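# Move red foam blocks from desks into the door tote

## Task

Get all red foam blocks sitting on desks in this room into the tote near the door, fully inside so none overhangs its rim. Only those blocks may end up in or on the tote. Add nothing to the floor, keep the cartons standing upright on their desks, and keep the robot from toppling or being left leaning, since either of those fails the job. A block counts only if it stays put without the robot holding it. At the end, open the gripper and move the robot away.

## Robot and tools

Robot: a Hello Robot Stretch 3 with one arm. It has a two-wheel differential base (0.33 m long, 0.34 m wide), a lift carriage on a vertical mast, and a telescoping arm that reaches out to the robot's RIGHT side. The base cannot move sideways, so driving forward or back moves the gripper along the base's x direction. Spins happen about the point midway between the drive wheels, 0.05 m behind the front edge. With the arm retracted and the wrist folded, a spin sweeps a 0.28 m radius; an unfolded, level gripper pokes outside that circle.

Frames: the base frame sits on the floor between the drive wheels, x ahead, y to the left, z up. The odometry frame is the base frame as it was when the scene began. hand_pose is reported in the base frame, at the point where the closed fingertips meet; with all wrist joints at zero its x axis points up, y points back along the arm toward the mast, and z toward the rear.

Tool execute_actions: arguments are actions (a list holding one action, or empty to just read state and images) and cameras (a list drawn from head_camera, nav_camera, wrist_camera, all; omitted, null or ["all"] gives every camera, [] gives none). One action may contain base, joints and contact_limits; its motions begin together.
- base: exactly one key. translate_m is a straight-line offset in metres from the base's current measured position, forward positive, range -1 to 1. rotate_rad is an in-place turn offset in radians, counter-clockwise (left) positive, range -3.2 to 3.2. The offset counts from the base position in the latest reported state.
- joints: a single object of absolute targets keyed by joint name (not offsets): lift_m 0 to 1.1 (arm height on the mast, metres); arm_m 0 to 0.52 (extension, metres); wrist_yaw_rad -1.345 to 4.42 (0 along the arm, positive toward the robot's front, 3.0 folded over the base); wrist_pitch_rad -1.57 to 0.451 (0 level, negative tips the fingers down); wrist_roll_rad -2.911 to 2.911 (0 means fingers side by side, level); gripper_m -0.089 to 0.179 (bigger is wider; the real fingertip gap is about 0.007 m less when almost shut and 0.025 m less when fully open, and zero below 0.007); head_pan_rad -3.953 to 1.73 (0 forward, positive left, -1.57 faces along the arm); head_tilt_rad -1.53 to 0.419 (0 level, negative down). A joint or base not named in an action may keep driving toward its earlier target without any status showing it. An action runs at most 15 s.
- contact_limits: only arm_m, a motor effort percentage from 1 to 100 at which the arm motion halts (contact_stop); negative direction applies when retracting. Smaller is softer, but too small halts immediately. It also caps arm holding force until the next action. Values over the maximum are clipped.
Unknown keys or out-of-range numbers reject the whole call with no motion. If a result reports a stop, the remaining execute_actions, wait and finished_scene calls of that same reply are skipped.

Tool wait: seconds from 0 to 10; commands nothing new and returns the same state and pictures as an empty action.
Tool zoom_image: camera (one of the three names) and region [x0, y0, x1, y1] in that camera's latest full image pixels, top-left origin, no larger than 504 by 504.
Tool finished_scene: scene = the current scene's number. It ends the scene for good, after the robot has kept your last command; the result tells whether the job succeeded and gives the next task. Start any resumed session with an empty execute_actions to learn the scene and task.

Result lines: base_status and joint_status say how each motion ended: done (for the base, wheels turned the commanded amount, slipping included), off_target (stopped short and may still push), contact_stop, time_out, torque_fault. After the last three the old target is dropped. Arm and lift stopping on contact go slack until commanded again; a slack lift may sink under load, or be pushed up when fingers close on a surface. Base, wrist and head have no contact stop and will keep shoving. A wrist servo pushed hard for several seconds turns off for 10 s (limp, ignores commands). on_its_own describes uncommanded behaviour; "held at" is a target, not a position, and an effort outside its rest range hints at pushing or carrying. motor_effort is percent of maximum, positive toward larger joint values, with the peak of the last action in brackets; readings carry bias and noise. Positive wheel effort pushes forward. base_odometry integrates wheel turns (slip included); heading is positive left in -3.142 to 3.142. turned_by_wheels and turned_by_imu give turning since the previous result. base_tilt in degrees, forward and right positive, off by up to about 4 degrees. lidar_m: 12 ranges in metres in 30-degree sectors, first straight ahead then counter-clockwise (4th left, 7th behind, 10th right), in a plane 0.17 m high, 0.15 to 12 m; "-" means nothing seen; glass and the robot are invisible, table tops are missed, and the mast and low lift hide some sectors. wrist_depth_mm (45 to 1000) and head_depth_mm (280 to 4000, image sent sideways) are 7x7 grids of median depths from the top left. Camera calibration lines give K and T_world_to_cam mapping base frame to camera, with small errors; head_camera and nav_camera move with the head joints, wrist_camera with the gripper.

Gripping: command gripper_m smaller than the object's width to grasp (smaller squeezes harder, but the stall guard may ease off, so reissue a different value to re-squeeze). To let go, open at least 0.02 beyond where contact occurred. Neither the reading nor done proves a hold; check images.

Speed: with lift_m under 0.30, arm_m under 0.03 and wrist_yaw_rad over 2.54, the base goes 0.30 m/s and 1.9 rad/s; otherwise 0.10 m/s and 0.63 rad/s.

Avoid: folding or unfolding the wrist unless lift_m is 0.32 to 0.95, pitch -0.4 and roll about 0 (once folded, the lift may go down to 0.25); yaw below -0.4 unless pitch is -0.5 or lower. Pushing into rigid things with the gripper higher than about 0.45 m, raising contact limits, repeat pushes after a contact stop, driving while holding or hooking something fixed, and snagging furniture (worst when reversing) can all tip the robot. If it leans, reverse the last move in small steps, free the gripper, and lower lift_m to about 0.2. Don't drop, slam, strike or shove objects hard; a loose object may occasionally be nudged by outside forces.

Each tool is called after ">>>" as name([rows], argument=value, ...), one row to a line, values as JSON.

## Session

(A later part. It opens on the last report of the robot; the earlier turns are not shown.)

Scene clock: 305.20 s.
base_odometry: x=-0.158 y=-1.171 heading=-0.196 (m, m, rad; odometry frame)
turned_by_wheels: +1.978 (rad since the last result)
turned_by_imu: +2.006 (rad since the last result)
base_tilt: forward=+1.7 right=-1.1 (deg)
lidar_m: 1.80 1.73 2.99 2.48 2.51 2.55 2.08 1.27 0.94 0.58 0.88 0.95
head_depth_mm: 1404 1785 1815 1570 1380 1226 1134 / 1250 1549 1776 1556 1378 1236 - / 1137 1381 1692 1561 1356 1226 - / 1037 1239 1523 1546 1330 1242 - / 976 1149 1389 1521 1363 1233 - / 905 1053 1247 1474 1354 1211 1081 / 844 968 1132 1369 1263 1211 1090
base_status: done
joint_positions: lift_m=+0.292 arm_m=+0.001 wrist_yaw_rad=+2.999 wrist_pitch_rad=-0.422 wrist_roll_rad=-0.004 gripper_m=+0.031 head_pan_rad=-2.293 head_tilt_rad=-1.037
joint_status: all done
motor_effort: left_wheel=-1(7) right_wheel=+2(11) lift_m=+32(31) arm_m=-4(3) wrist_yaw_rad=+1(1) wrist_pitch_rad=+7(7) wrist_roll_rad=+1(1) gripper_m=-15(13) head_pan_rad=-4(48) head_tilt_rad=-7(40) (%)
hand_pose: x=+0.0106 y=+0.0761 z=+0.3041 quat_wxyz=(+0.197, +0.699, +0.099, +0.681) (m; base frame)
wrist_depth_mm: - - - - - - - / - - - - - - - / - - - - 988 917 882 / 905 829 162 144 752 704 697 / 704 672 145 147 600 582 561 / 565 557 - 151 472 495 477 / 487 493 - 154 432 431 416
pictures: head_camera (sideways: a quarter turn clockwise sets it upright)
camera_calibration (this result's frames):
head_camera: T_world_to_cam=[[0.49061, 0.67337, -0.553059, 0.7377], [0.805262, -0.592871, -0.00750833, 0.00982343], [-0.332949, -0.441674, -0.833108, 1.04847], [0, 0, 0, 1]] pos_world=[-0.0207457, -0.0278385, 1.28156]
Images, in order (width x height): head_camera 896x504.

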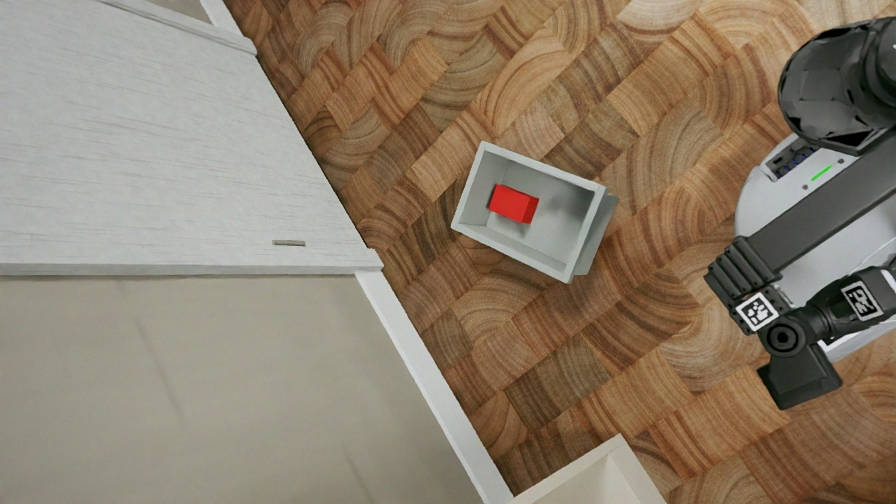

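>>> execute_actions([
  {"base": {"translate_m": -0.19}, "joints": {"lift_m": 0.34, "wrist_yaw_rad": 0.0, "arm_m": 0.08, "head_pan_rad": -1.8, "head_tilt_rad": -1.2}},
], cameras=[])

>>> execute_actions([
  {"base": {"translate_m": -0.198}, "joints": {"lift_m": 0.32, "wrist_pitch_rad": -1.555, "wrist_roll_rad": 1.08, "arm_m": 0.277, "head_pan_rad": -1.6}},
], cameras=["head_camera", "wrist_camera"])

Scene clock: 310.80 s.
base_odometry: x=-0.344 y=-1.134 heading=-0.196 (m, m, rad; odometry frame)
turned_by_wheels: +0.000 (rad since the last result)
turned_by_imu: +0.000 (rad since the last result)
base_tilt: forward=+1.8 right=-1.2 (deg)
lidar_m: 1.99 1.91 2.53 2.45 2.97 2.40 1.88 1.27 0.94 0.63 0.61 1.12
head_depth_mm: 943 1180 1509 1425 1302 1194 - / 946 1167 1499 1401 1277 1203 - / 923 1143 1463 1421 1305 - - / 906 1108 1431 1418 1286 - - / 888 1083 1375 1413 1282 1186 1094 / 867 1055 1263 1347 1282 1179 1093 / 837 885 913 1320 1289 1183 1093
base_status: done
joint_positions: lift_m=+0.339 arm_m=+0.080 wrist_yaw_rad=+0.002 wrist_pitch_rad=-0.421 wrist_roll_rad=-0.004 gripper_m=+0.031 head_pan_rad=-1.806 head_tilt_rad=-1.185
joint_status: all done
motor_effort: left_wheel=-2(9) right_wheel=+2(6) lift_m=+32(31) arm_m=+3(4) wrist_yaw_rad=-3(3) wrist_pitch_rad=+7(7) wrist_roll_rad=+1(1) gripper_m=-13(13) head_pan_rad=+4(39) head_tilt_rad=-9(27) (%)
hand_pose: x=-0.0211 y=-0.4487 z=+0.3512 quat_wxyz=(+0.693, +0.149, -0.690, -0.147) (m; base frame)
wrist_depth_mm: 259 400 512 532 554 574 573 / 250 376 563 587 611 620 634 / 269 361 605 636 665 673 710 / 562 344 513 143 723 741 741 / 608 358 486 147 666 644 629 / 501 456 295 151 526 548 425 / 427 427 499 156 476 454 432
pictures: none
No camera images: the call's "cameras" was empty. Leave "cameras" out to get every camera's image.

Scene clock: 313.90 s.
base_odometry: x=-0.539 y=-1.096 heading=-0.196 (m, m, rad; odometry frame)
turned_by_wheels: +0.000 (rad since the last result)
turned_by_imu: +0.000 (rad since the last result)
base_tilt: forward=+1.7 right=-1.0 (deg)
lidar_m: 2.19 2.49 2.58 2.43 2.97 2.21 1.69 1.27 0.93 0.91 0.69 1.21
head_depth_mm: 872 1044 1366 1418 1295 1193 1124 / 889 1084 1364 1421 1288 1202 - / 891 1086 1401 1457 1289 - - / 890 1091 1411 1452 1248 1227 - / 890 1093 1417 1416 1285 1180 1095 / 894 1097 1357 1390 1285 1187 1101 / 897 1021 1049 1338 1288 1183 1092
base_status: done
joint_positions: lift_m=+0.321 arm_m=+0.277 wrist_yaw_rad=+0.001 wrist_pitch_rad=-1.549 wrist_roll_rad=+1.075 gripper_m=+0.031 head_pan_rad=-1.607 head_tilt_rad=-1.185
joint_status: all done
motor_effort: left_wheel=-1(6) right_wheel=+2(2) lift_m=+8(27) arm_m=+5(4) wrist_yaw_rad=-1(3) wrist_pitch_rad=-2(7) wrist_roll_rad=+1(2) gripper_m=-14(14) head_pan_rad=+4(27) head_tilt_rad=-9(9) (%)
hand_pose: x=-0.0216 y=-0.4030 z=+0.2027 quat_wxyz=(+0.176, +0.172, -0.693, -0.678) (m; base frame)
wrist_depth_mm: 328 329 319 341 307 359 368 / 336 339 341 349 300 369 375 / 344 347 352 357 320 377 - / 350 357 242 143 344 386 - / 358 367 248 147 263 396 - / 368 375 263 151 403 - - / 377 384 396 156 411 418 -
pictures: head_camera (sideways: a quarter turn clockwise sets it upright), wrist_camera
camera_calibration (this result's frames):
head_camera: T_world_to_cam=[[-0.0445147, 0.904253, -0.424671, 0.573722], [0.998646, 0.0517334, 0.00547619, -0.00826082], [0.0269215, -0.423852, -0.905331, 1.14013], [0, 0, 0, 1]] pos_world=[0.00309457, -0.035114, 1.27589]
wrist_camera: T_world_to_cam=[[-0.345129, 0.937047, 0.0531957, 0.356881], [0.92873, 0.332787, 0.163439, 0.149844], [0.135447, 0.105812, -0.985118, 0.413479], [0, 0, 0, 1]] pos_world=[-0.0719994, -0.428032, 0.363851]
Images, in order (width x height): head_camera 896x504, wrist_camera 644x364.

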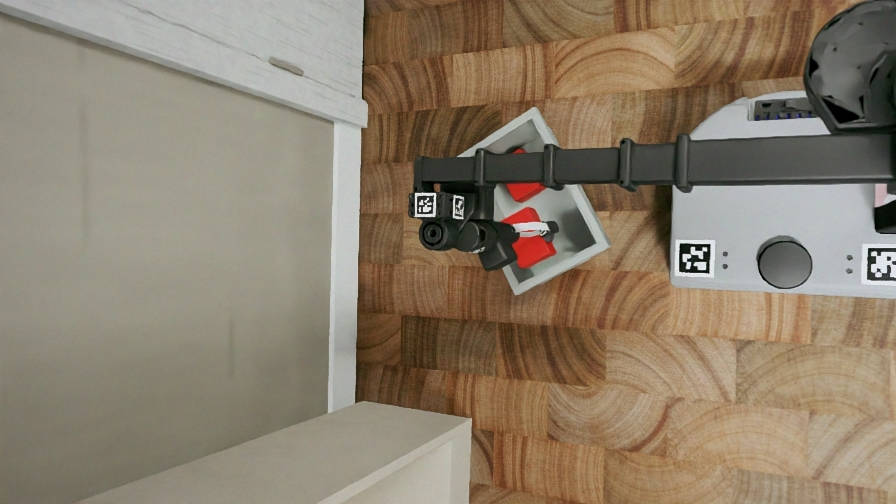

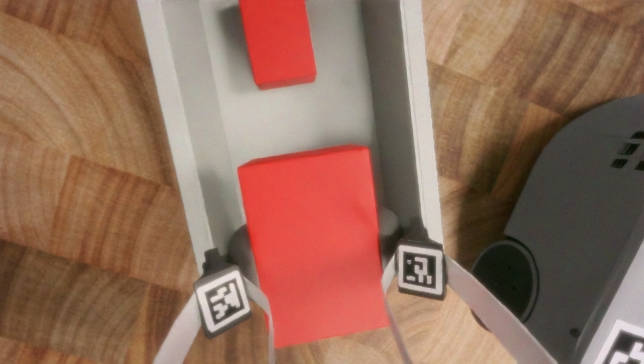

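>>> zoom_image(camera="wrist_camera", region=[120, 0, 500, 300])

Region (120, 0, 500, 300) of wrist_camera's 644x364 image, scaled by 1.326; it fills the top 398 rows of this view, and the rest is white.

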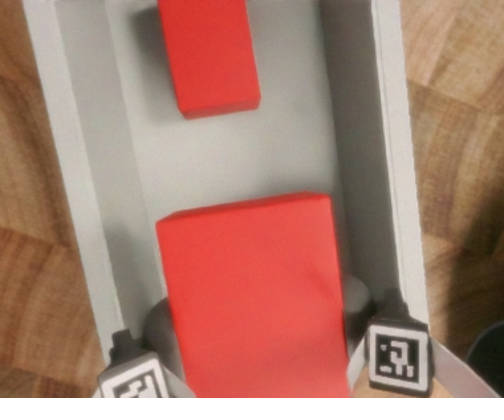

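>>> execute_actions([
  {"base": {"translate_m": -0.026}, "joints": {"lift_m": 0.148, "arm_m": 0.291}},
], cameras=["head_camera", "wrist_camera"])

Scene clock: 321.27 s.
base_odometry: x=-0.564 y=-1.091 heading=-0.197 (m, m, rad; odometry frame)
turned_by_wheels: +0.000 (rad since the last result)
turned_by_imu: -0.001 (rad since the last result)
base_tilt: forward=+1.7 right=-1.1 (deg)
lidar_m: 2.23 2.13 2.60 2.42 2.97 2.18 1.66 1.27 0.92 0.91 0.70 1.21
head_depth_mm: 862 1057 1364 1426 1297 1192 1102 / 886 1086 1370 1422 1297 1207 - / 886 1094 1406 1436 1274 - - / 889 1095 1402 1439 1260 1222 - / 892 1095 1422 1416 1297 1184 1094 / 896 1096 1406 1411 1287 1185 1094 / 894 1031 1110 1336 1286 1177 1093
base_status: done
joint_positions: lift_m=+0.149 arm_m=+0.291 wrist_yaw_rad=+0.001 wrist_pitch_rad=-1.549 wrist_roll_rad=+1.075 gripper_m=+0.031 head_pan_rad=-1.607 head_tilt_rad=-1.185
joint_status: all done
motor_effort: left_wheel=-1(6) right_wheel=+2(4) lift_m=+7(8) arm_m=+4(5) wrist_yaw_rad=-1(1) wrist_pitch_rad=-2(2) wrist_roll_rad=+1(1) gripper_m=-14(12) head_pan_rad=+4(4) head_tilt_rad=-9(9) (%)
hand_pose: x=-0.0216 y=-0.4169 z=+0.0307 quat_wxyz=(+0.176, +0.172, -0.692, -0.678) (m; base frame)
wrist_depth_mm: 125 171 134 136 181 125 89 / 120 172 139 175 186 131 91 / 115 162 184 186 191 135 94 / 111 155 186 144 195 141 96 / 107 148 191 147 200 147 99 / 105 140 172 151 207 145 102 / 103 128 203 156 202 178 106
pictures: head_camera (sideways: a quarter turn clockwise sets it upright), wrist_camera
camera_calibration (this result's frames):
head_camera: T_world_to_cam=[[-0.0446548, 0.904246, -0.42467, 0.573722], [0.998638, 0.0518881, 0.00547629, -0.00826091], [0.0269872, -0.423847, -0.905332, 1.14013], [0, 0, 0, 1]] pos_world=[0.00310002, -0.0351145, 1.27589]
wrist_camera: T_world_to_cam=[[-0.345128, 0.937014, 0.0537702, 0.378976], [0.928731, 0.332687, 0.163643, 0.182511], [0.135447, 0.106416, -0.985053, 0.245787], [0, 0, 0, 1]] pos_world=[-0.0719994, -0.44198, 0.191869]
Images, in order (width x height): head_camera 896x504, wrist_camera 644x364.

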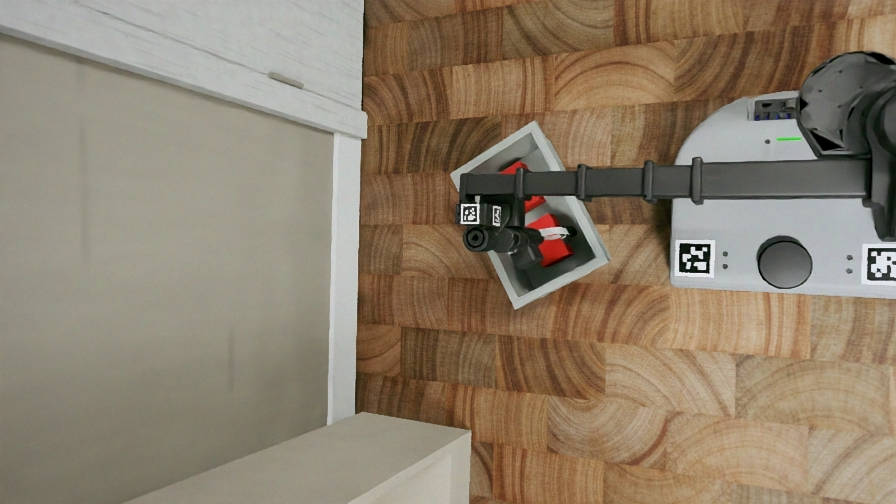

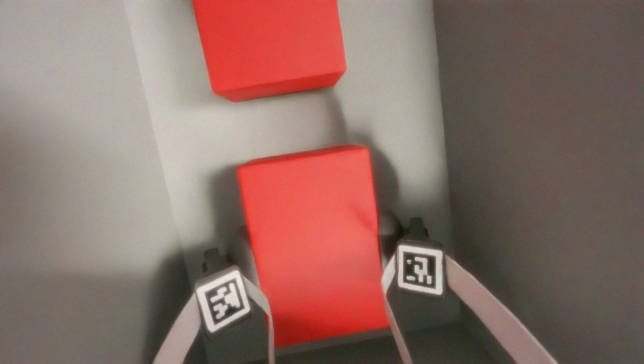

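>>> execute_actions([
  {"joints": {"gripper_m": 0.092}},
], cameras=["wrist_camera"])

Scene clock: 322.80 s.
base_odometry: x=-0.564 y=-1.091 heading=-0.197 (m, m, rad; odometry frame)
turned_by_wheels: +0.000 (rad since the last result)
turned_by_imu: +0.000 (rad since the last result)
base_tilt: forward=+1.7 right=-1.1 (deg)
lidar_m: 2.22 2.13 2.60 2.42 2.97 2.19 1.67 1.28 0.92 0.91 0.70 1.21
head_depth_mm: 861 1057 1364 1425 1299 1189 1102 / 887 1086 1373 1427 1294 1203 - / 888 1089 1405 1432 1279 - - / 889 1093 1406 1439 1260 1223 - / 890 1093 1416 1411 1290 1190 1099 / 893 1097 1403 1412 1284 1190 1093 / 895 1037 1112 1337 1290 1181 1096
base_status: not commanded
joint_positions: lift_m=+0.149 arm_m=+0.291 wrist_yaw_rad=+0.001 wrist_pitch_rad=-1.549 wrist_roll_rad=+1.075 gripper_m=+0.092 head_pan_rad=-1.607 head_tilt_rad=-1.185
joint_status: all done
motor_effort: left_wheel=-2(1) right_wheel=+2(2) lift_m=+7(7) arm_m=+4(3) wrist_yaw_rad=-1(2) wrist_pitch_rad=-3(2) wrist_roll_rad=+2(2) gripper_m=+0(79) head_pan_rad=+4(4) head_tilt_rad=-8(7) (%)
hand_pose: x=-0.0216 y=-0.4169 z=+0.0307 quat_wxyz=(+0.176, +0.172, -0.692, -0.678) (m; base frame)
wrist_depth_mm: 125 171 134 136 181 125 89 / 120 172 139 175 186 130 91 / 115 162 184 187 191 136 94 / 111 154 186 146 196 141 96 / 107 147 191 150 199 146 99 / 104 136 198 154 207 142 103 / 103 124 204 193 201 176 103
pictures: wrist_camera
camera_calibration (this result's frames):
wrist_camera: T_world_to_cam=[[-0.345128, 0.937014, 0.0537702, 0.378976], [0.928731, 0.332687, 0.163643, 0.182511], [0.135447, 0.106416, -0.985053, 0.245787], [0, 0, 0, 1]] pos_world=[-0.0719995, -0.44198, 0.191869]
Images, in order (width x height): wrist_camera 644x364.

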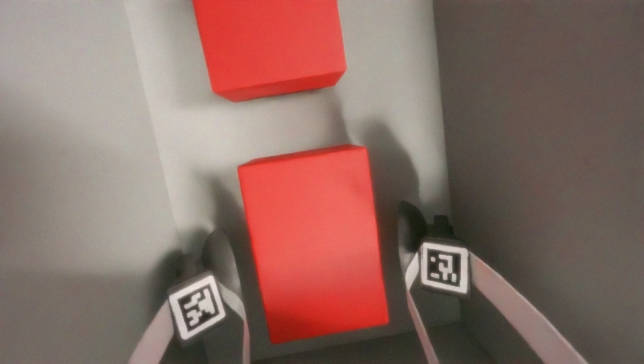

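>>> execute_actions([
  {"joints": {"lift_m": 0.29, "head_pan_rad": -3.6, "head_tilt_rad": -0.35}},
], cameras=["head_camera"])

>>> execute_actions([
  {"base": {"translate_m": -0.27}, "joints": {"lift_m": 0.33, "arm_m": 0.0, "wrist_pitch_rad": -0.4, "wrist_roll_rad": 0.0, "wrist_yaw_rad": 1.5, "gripper_m": 0.05}},
], cameras=["head_camera"])

Scene clock: 326.17 s.
base_odometry: x=-0.564 y=-1.091 heading=-0.197 (m, m, rad; odometry frame)
turned_by_wheels: +0.000 (rad since the last result)
turned_by_imu: -0.001 (rad since the last result)
base_tilt: forward=+1.7 right=-1.2 (deg)
lidar_m: 2.22 2.13 2.59 2.42 2.97 2.19 1.66 1.27 0.92 0.91 0.70 1.21
head_depth_mm: 2332 2478 2658 2771 2866 2027 1562 / 2182 2329 2520 1849 2559 1990 1548 / 2097 2231 2366 1749 2629 1986 1533 / 1994 2110 2267 1666 2517 1945 1523 / 1914 2012 2138 1648 2391 1929 1513 / 1841 1934 2046 1938 2287 1915 1492 / 1752 1853 1969 1890 2178 1832 1485
base_status: not commanded
joint_positions: lift_m=+0.289 arm_m=+0.291 wrist_yaw_rad=+0.001 wrist_pitch_rad=-1.549 wrist_roll_rad=+1.075 gripper_m=+0.092 head_pan_rad=-3.593 head_tilt_rad=-0.360
joint_status: all done
motor_effort: left_wheel=-1(1) right_wheel=+2(2) lift_m=+31(29) arm_m=+4(3) wrist_yaw_rad=-1(1) wrist_pitch_rad=-2(2) wrist_roll_rad=+1(2) gripper_m=-1(0) head_pan_rad=-4(44) head_tilt_rad=+7(54) (%)
hand_pose: x=-0.0216 y=-0.4169 z=+0.1713 quat_wxyz=(+0.176, +0.172, -0.692, -0.678) (m; base frame)
wrist_depth_mm: 298 224 287 314 241 328 337 / 306 233 304 318 255 341 343 / 313 316 319 329 275 346 350 / 318 324 325 291 264 357 - / 326 334 337 348 345 366 - / 338 342 315 291 260 - - / 342 349 233 239 377 383 -
pictures: head_camera (sideways: a quarter turn clockwise sets it upright)
camera_calibration (this result's frames):
head_camera: T_world_to_cam=[[0.302953, -0.0611944, -0.951039, 1.25766], [-0.377265, -0.924113, -0.0607159, 0.0863385], [-0.875152, 0.377188, -0.303049, 0.362221], [0, 0, 0, 1]] pos_world=[-0.0314404, 0.0201226, 1.3111]
Images, in order (width x height): head_camera 896x504.

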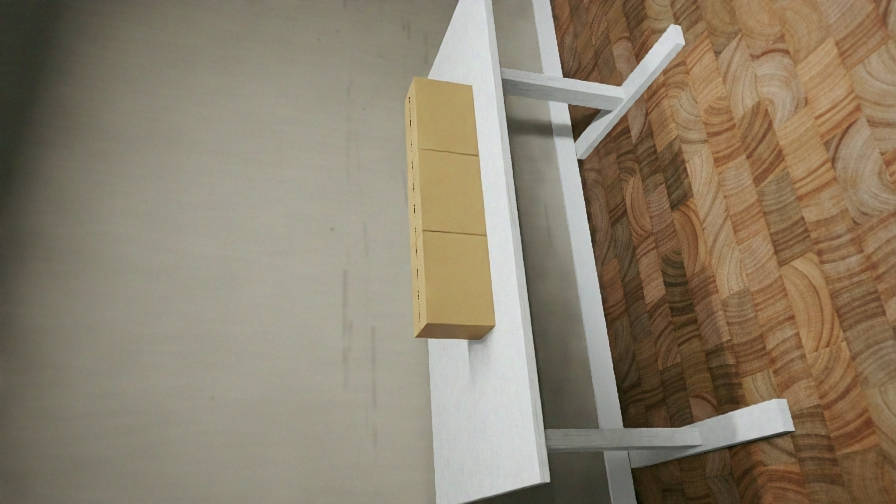

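Scene clock: 330.10 s.
base_odometry: x=-0.829 y=-1.038 heading=-0.197 (m, m, rad; odometry frame)
turned_by_wheels: +0.000 (rad since the last result)
turned_by_imu: +0.001 (rad since the last result)
base_tilt: forward=+1.7 right=-1.1 (deg)
lidar_m: 2.40 2.78 2.69 2.41 2.03 1.91 1.40 1.31 0.92 0.88 0.94 0.88
head_depth_mm: 2007 2160 2327 1706 2104 2017 1562 / 1904 2028 2173 1563 2416 1994 1551 / 1820 1936 2059 1473 2352 1974 1538 / 1731 1834 1953 1414 1391 1941 1512 / 1656 1752 1860 1904 1366 1934 1505 / 1589 1694 1772 1811 1330 1768 1490 / 1534 1609 1695 1750 1403 1881 1476
base_status: done
joint_positions: lift_m=+0.329 arm_m=+0.001 wrist_yaw_rad=+1.499 wrist_pitch_rad=-0.419 wrist_roll_rad=+0.005 gripper_m=+0.050 head_pan_rad=-3.593 head_tilt_rad=-0.359
joint_status: all done
motor_effort: left_wheel=-1(5) right_wheel=+2(3) lift_m=+31(30) arm_m=-3(4) wrist_yaw_rad=+0(1) wrist_pitch_rad=+6(7) wrist_roll_rad=-2(3) gripper_m=-1(80) head_pan_rad=-3(3) head_tilt_rad=+6(6) (%)
hand_pose: x=+0.2023 y=-0.1617 z=+0.3418 quat_wxyz=(+0.606, +0.580, -0.407, +0.362) (m; base frame)
wrist_depth_mm: - - - - - 629 638 / - - - - - 683 698 / - - - - 981 744 755 / - 957 902 871 808 774 719 / 782 742 741 689 675 624 607 / 632 616 596 566 517 465 414 / 539 520 495 487 458 412 408
pictures: head_camera (sideways: a quarter turn clockwise sets it upright)
camera_calibration (this result's frames):
head_camera: T_world_to_cam=[[0.302494, -0.0610102, -0.951197, 1.25787], [-0.3774, -0.924055, -0.0607494, 0.0863829], [-0.875252, 0.377358, -0.302547, 0.361568], [0, 0, 0, 1]] pos_world=[-0.0314337, 0.0201248, 1.31112]
Images, in order (width x height): head_camera 896x504.

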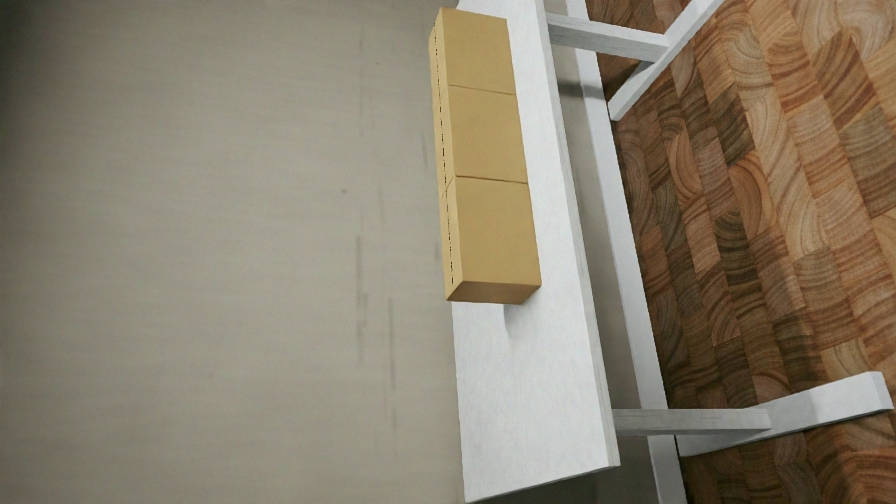

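>>> execute_actions([
  {"base": {"rotate_rad": 0.11}, "joints": {"wrist_yaw_rad": 3.0}},
], cameras=[])

>>> execute_actions([
  {"base": {"translate_m": -1.0}, "joints": {"lift_m": 0.285, "head_pan_rad": 1.72, "head_tilt_rad": -0.6}},
], cameras=["head_camera", "nav_camera"])

Scene clock: 338.63 s.
base_odometry: x=-0.829 y=-1.038 heading=-0.087 (m, m, rad; odometry frame)
turned_by_wheels: +0.110 (rad since the last result)
turned_by_imu: +0.111 (rad since the last result)
base_tilt: forward=+1.7 right=-1.1 (deg)
lidar_m: 2.40 2.86 2.69 2.40 2.03 1.39 1.83 1.15 0.90 0.88 0.88 1.37
head_depth_mm: 1829 1961 2112 1546 2381 2043 1564 / 1766 1889 2021 1495 1442 1997 1548 / 1714 1818 1938 2002 1383 1968 1525 / 1656 1764 1881 1914 1374 1965 1518 / 1605 1695 1794 1851 1368 1856 1455 / 1560 1637 1745 1801 1421 1832 1488 / 1511 1592 1686 1786 1886 1881 1476
base_status: done
joint_positions: lift_m=+0.329 arm_m=+0.001 wrist_yaw_rad=+2.998 wrist_pitch_rad=-0.419 wrist_roll_rad=+0.005 gripper_m=+0.050 head_pan_rad=-3.593 head_tilt_rad=-0.359
joint_status: all done
motor_effort: left_wheel=-2(6) right_wheel=+2(7) lift_m=+31(31) arm_m=-4(4) wrist_yaw_rad=+2(3) wrist_pitch_rad=+6(6) wrist_roll_rad=-2(2) gripper_m=+0(0) head_pan_rad=-4(4) head_tilt_rad=+5(6) (%)
hand_pose: x=+0.0109 y=+0.0765 z=+0.3418 quat_wxyz=(+0.197, +0.702, +0.097, +0.678) (m; base frame)
wrist_depth_mm: - - - - - - - / - - - - - - - / - - - - - - 942 / - - 907 850 810 785 746 / 784 753 746 684 666 635 610 / 620 610 - 575 522 539 518 / 534 522 - - 471 460 446
pictures: none
No camera images: the call's "cameras" was empty. Leave "cameras" out to get every camera's image.

Scene clock: 344.00 s.
base_odometry: x=-1.825 y=-0.951 heading=-0.087 (m, m, rad; odometry frame)
turned_by_wheels: +0.000 (rad since the last result)
turned_by_imu: +0.003 (rad since the last result)
base_tilt: forward=+1.8 right=-1.2 (deg)
lidar_m: 3.41 3.36 2.69 1.64 0.50 0.55 0.82 0.88 0.82 0.78 0.85 1.24
head_depth_mm: 2409 2602 2839 2689 1990 1574 1303 / 2486 2683 2847 2311 1961 1549 1289 / 2551 2780 1336 1121 866 731 1250 / 2447 2698 1753 850 802 684 567 / 1858 2021 1722 786 788 678 562 / 1483 1594 1587 1126 858 676 561 / 1304 - - - - - -
base_status: done
joint_positions: lift_m=+0.286 arm_m=+0.001 wrist_yaw_rad=+2.999 wrist_pitch_rad=-0.418 wrist_roll_rad=+0.005 gripper_m=+0.050 head_pan_rad=+1.713 head_tilt_rad=-0.593
joint_status: all done
motor_effort: left_wheel=-1(7) right_wheel=+2(4) lift_m=+7(32) arm_m=-2(4) wrist_yaw_rad=+1(3) wrist_pitch_rad=+6(6) wrist_roll_rad=-2(2) gripper_m=+1(1) head_pan_rad=+4(45) head_tilt_rad=-4(29) (%)
hand_pose: x=+0.0107 y=+0.0766 z=+0.2984 quat_wxyz=(+0.196, +0.702, +0.097, +0.678) (m; base frame)
wrist_depth_mm: - - - - - - - / - - - - - - - / - - - - 979 890 874 / 870 - 812 767 728 708 668 / 469 674 664 619 607 570 554 / 502 517 - 523 471 488 473 / 485 487 - - 432 419 406
pictures: head_camera (sideways: a quarter turn clockwise sets it upright), nav_camera (sideways: a quarter turn counterclockwise sets it upright)
camera_calibration (this result's frames):
head_camera: T_world_to_cam=[[0.148641, -0.495281, -0.855922, 1.13449], [-0.975379, -0.216025, -0.0443824, 0.0687065], [-0.162918, 0.841445, -0.515197, 0.633944], [0, 0, 0, 1]] pos_world=[0.0016645, 0.043306, 1.30069]
nav_camera: T_world_to_cam=[[-0.132536, 0.544687, 0.8281, -1.03795], [0.977066, 0.212277, 0.0167515, 0.0242097], [-0.166662, 0.811329, -0.560329, 0.685055], [0, 0, 0, 1]] pos_world=[-0.0470468, 0.00441153, 1.24297]
Images, in order (width x height): head_camera 896x504, nav_camera 672x504.

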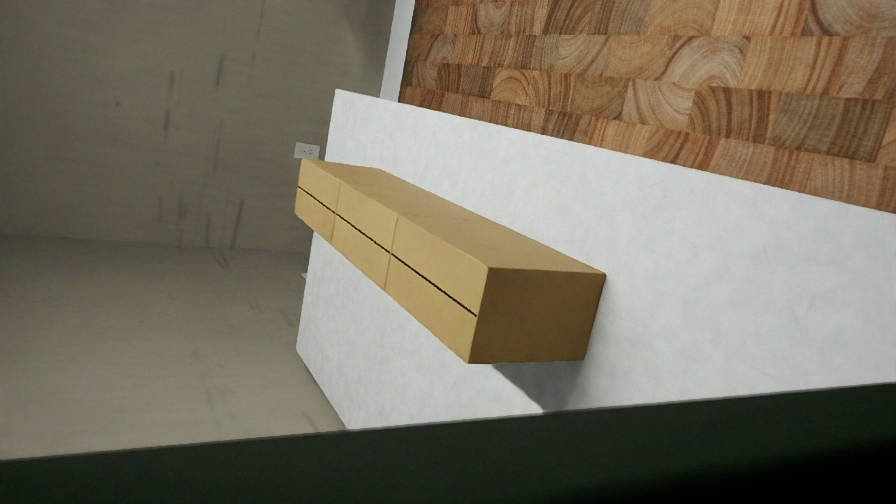

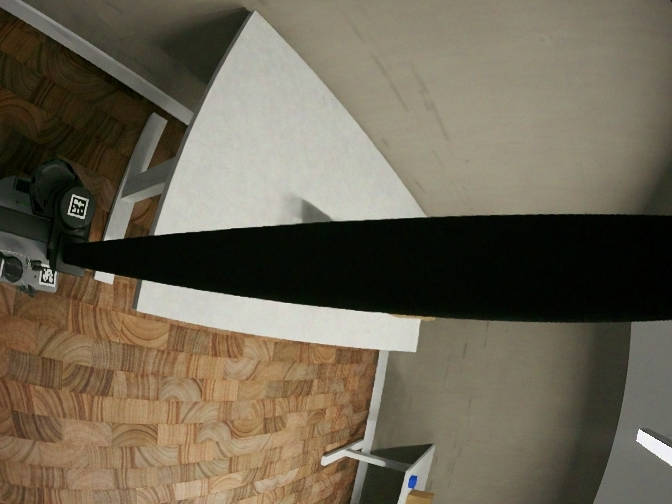

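>>> execute_actions([
  {"base": {"translate_m": -0.27}, "joints": {"head_pan_rad": 1.6, "head_tilt_rad": -0.6}},
], cameras=["head_camera", "nav_camera"])

Scene clock: 350.13 s.
base_odometry: x=-2.094 y=-0.928 heading=-0.087 (m, m, rad; odometry frame)
turned_by_wheels: +0.000 (rad since the last result)
turned_by_imu: +0.000 (rad since the last result)
base_tilt: forward=+1.7 right=-1.1 (deg)
lidar_m: 3.70 3.57 2.82 0.39 0.41 0.56 0.55 0.59 0.79 0.78 0.83 1.21
head_depth_mm: 2443 2654 2879 1332 885 699 579 / 2468 2735 1710 858 773 695 575 / 2532 2764 1780 954 781 689 571 / 2483 2733 1747 1154 859 684 568 / 1681 1847 1708 1140 850 679 563 / 1257 1346 1414 1126 841 673 560 / 1003 1061 1123 1085 836 688 -
base_status: done
joint_positions: lift_m=+0.286 arm_m=+0.001 wrist_yaw_rad=+2.999 wrist_pitch_rad=-0.418 wrist_roll_rad=+0.005 gripper_m=+0.050 head_pan_rad=+1.607 head_tilt_rad=-0.593
joint_status: all done
motor_effort: left_wheel=-1(8) right_wheel=+2(5) lift_m=+7(7) arm_m=-3(4) wrist_yaw_rad=+1(1) wrist_pitch_rad=+6(6) wrist_roll_rad=-2(2) gripper_m=-1(1) head_pan_rad=-4(15) head_tilt_rad=-4(2) (%)
hand_pose: x=+0.0107 y=+0.0766 z=+0.2984 quat_wxyz=(+0.196, +0.702, +0.097, +0.678) (m; base frame)
wrist_depth_mm: - 358 - - - - - / 728 - - - - - - / 742 - 710 - 949 887 848 / 727 - 504 767 725 699 681 / 676 684 544 582 593 562 551 / 546 533 - 537 474 489 467 / 489 488 - - 434 418 404
pictures: head_camera (sideways: a quarter turn clockwise sets it upright), nav_camera (sideways: a quarter turn counterclockwise sets it upright)
camera_calibration (this result's frames):
head_camera: T_world_to_cam=[[0.0955354, -0.508203, -0.855922, 1.13482], [-0.992731, -0.111871, -0.0443824, 0.0688124], [-0.0731974, 0.853941, -0.515197, 0.633397], [0, 0, 0, 1]] pos_world=[0.00626004, 0.0435322, 1.30069]
nav_camera: T_world_to_cam=[[-0.074306, 0.555633, 0.8281, -1.0383], [0.994013, 0.107966, 0.0167515, 0.0241063], [-0.0800987, 0.824388, -0.560329, 0.684527], [0, 0, 0, 1]] pos_world=[-0.0462843, 0.00999631, 1.24297]
Images, in order (width x height): head_camera 896x504, nav_camera 672x504.

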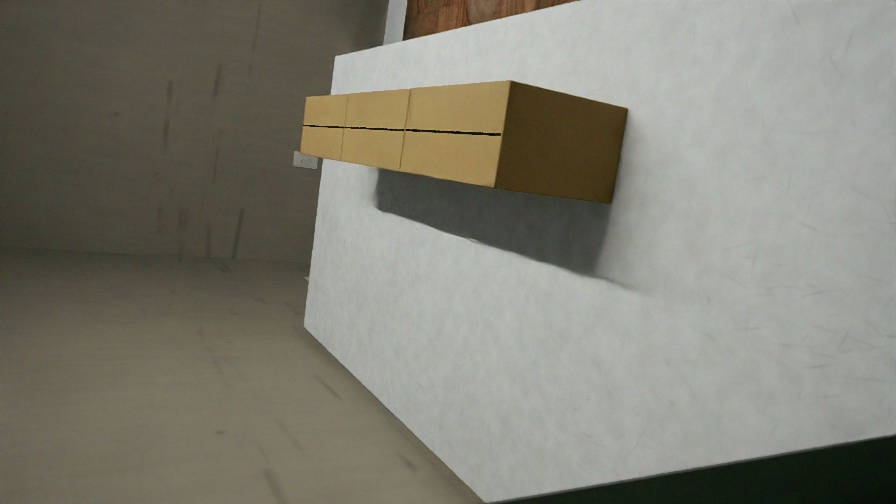

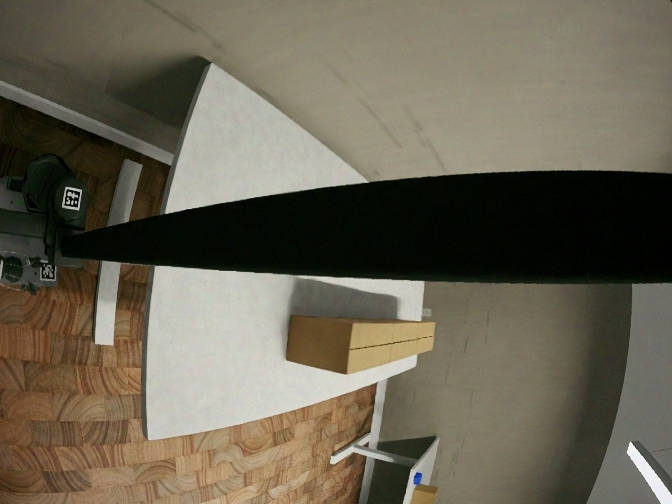

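>>> finished_scene(scene=1)

The scene is finished: the task was done.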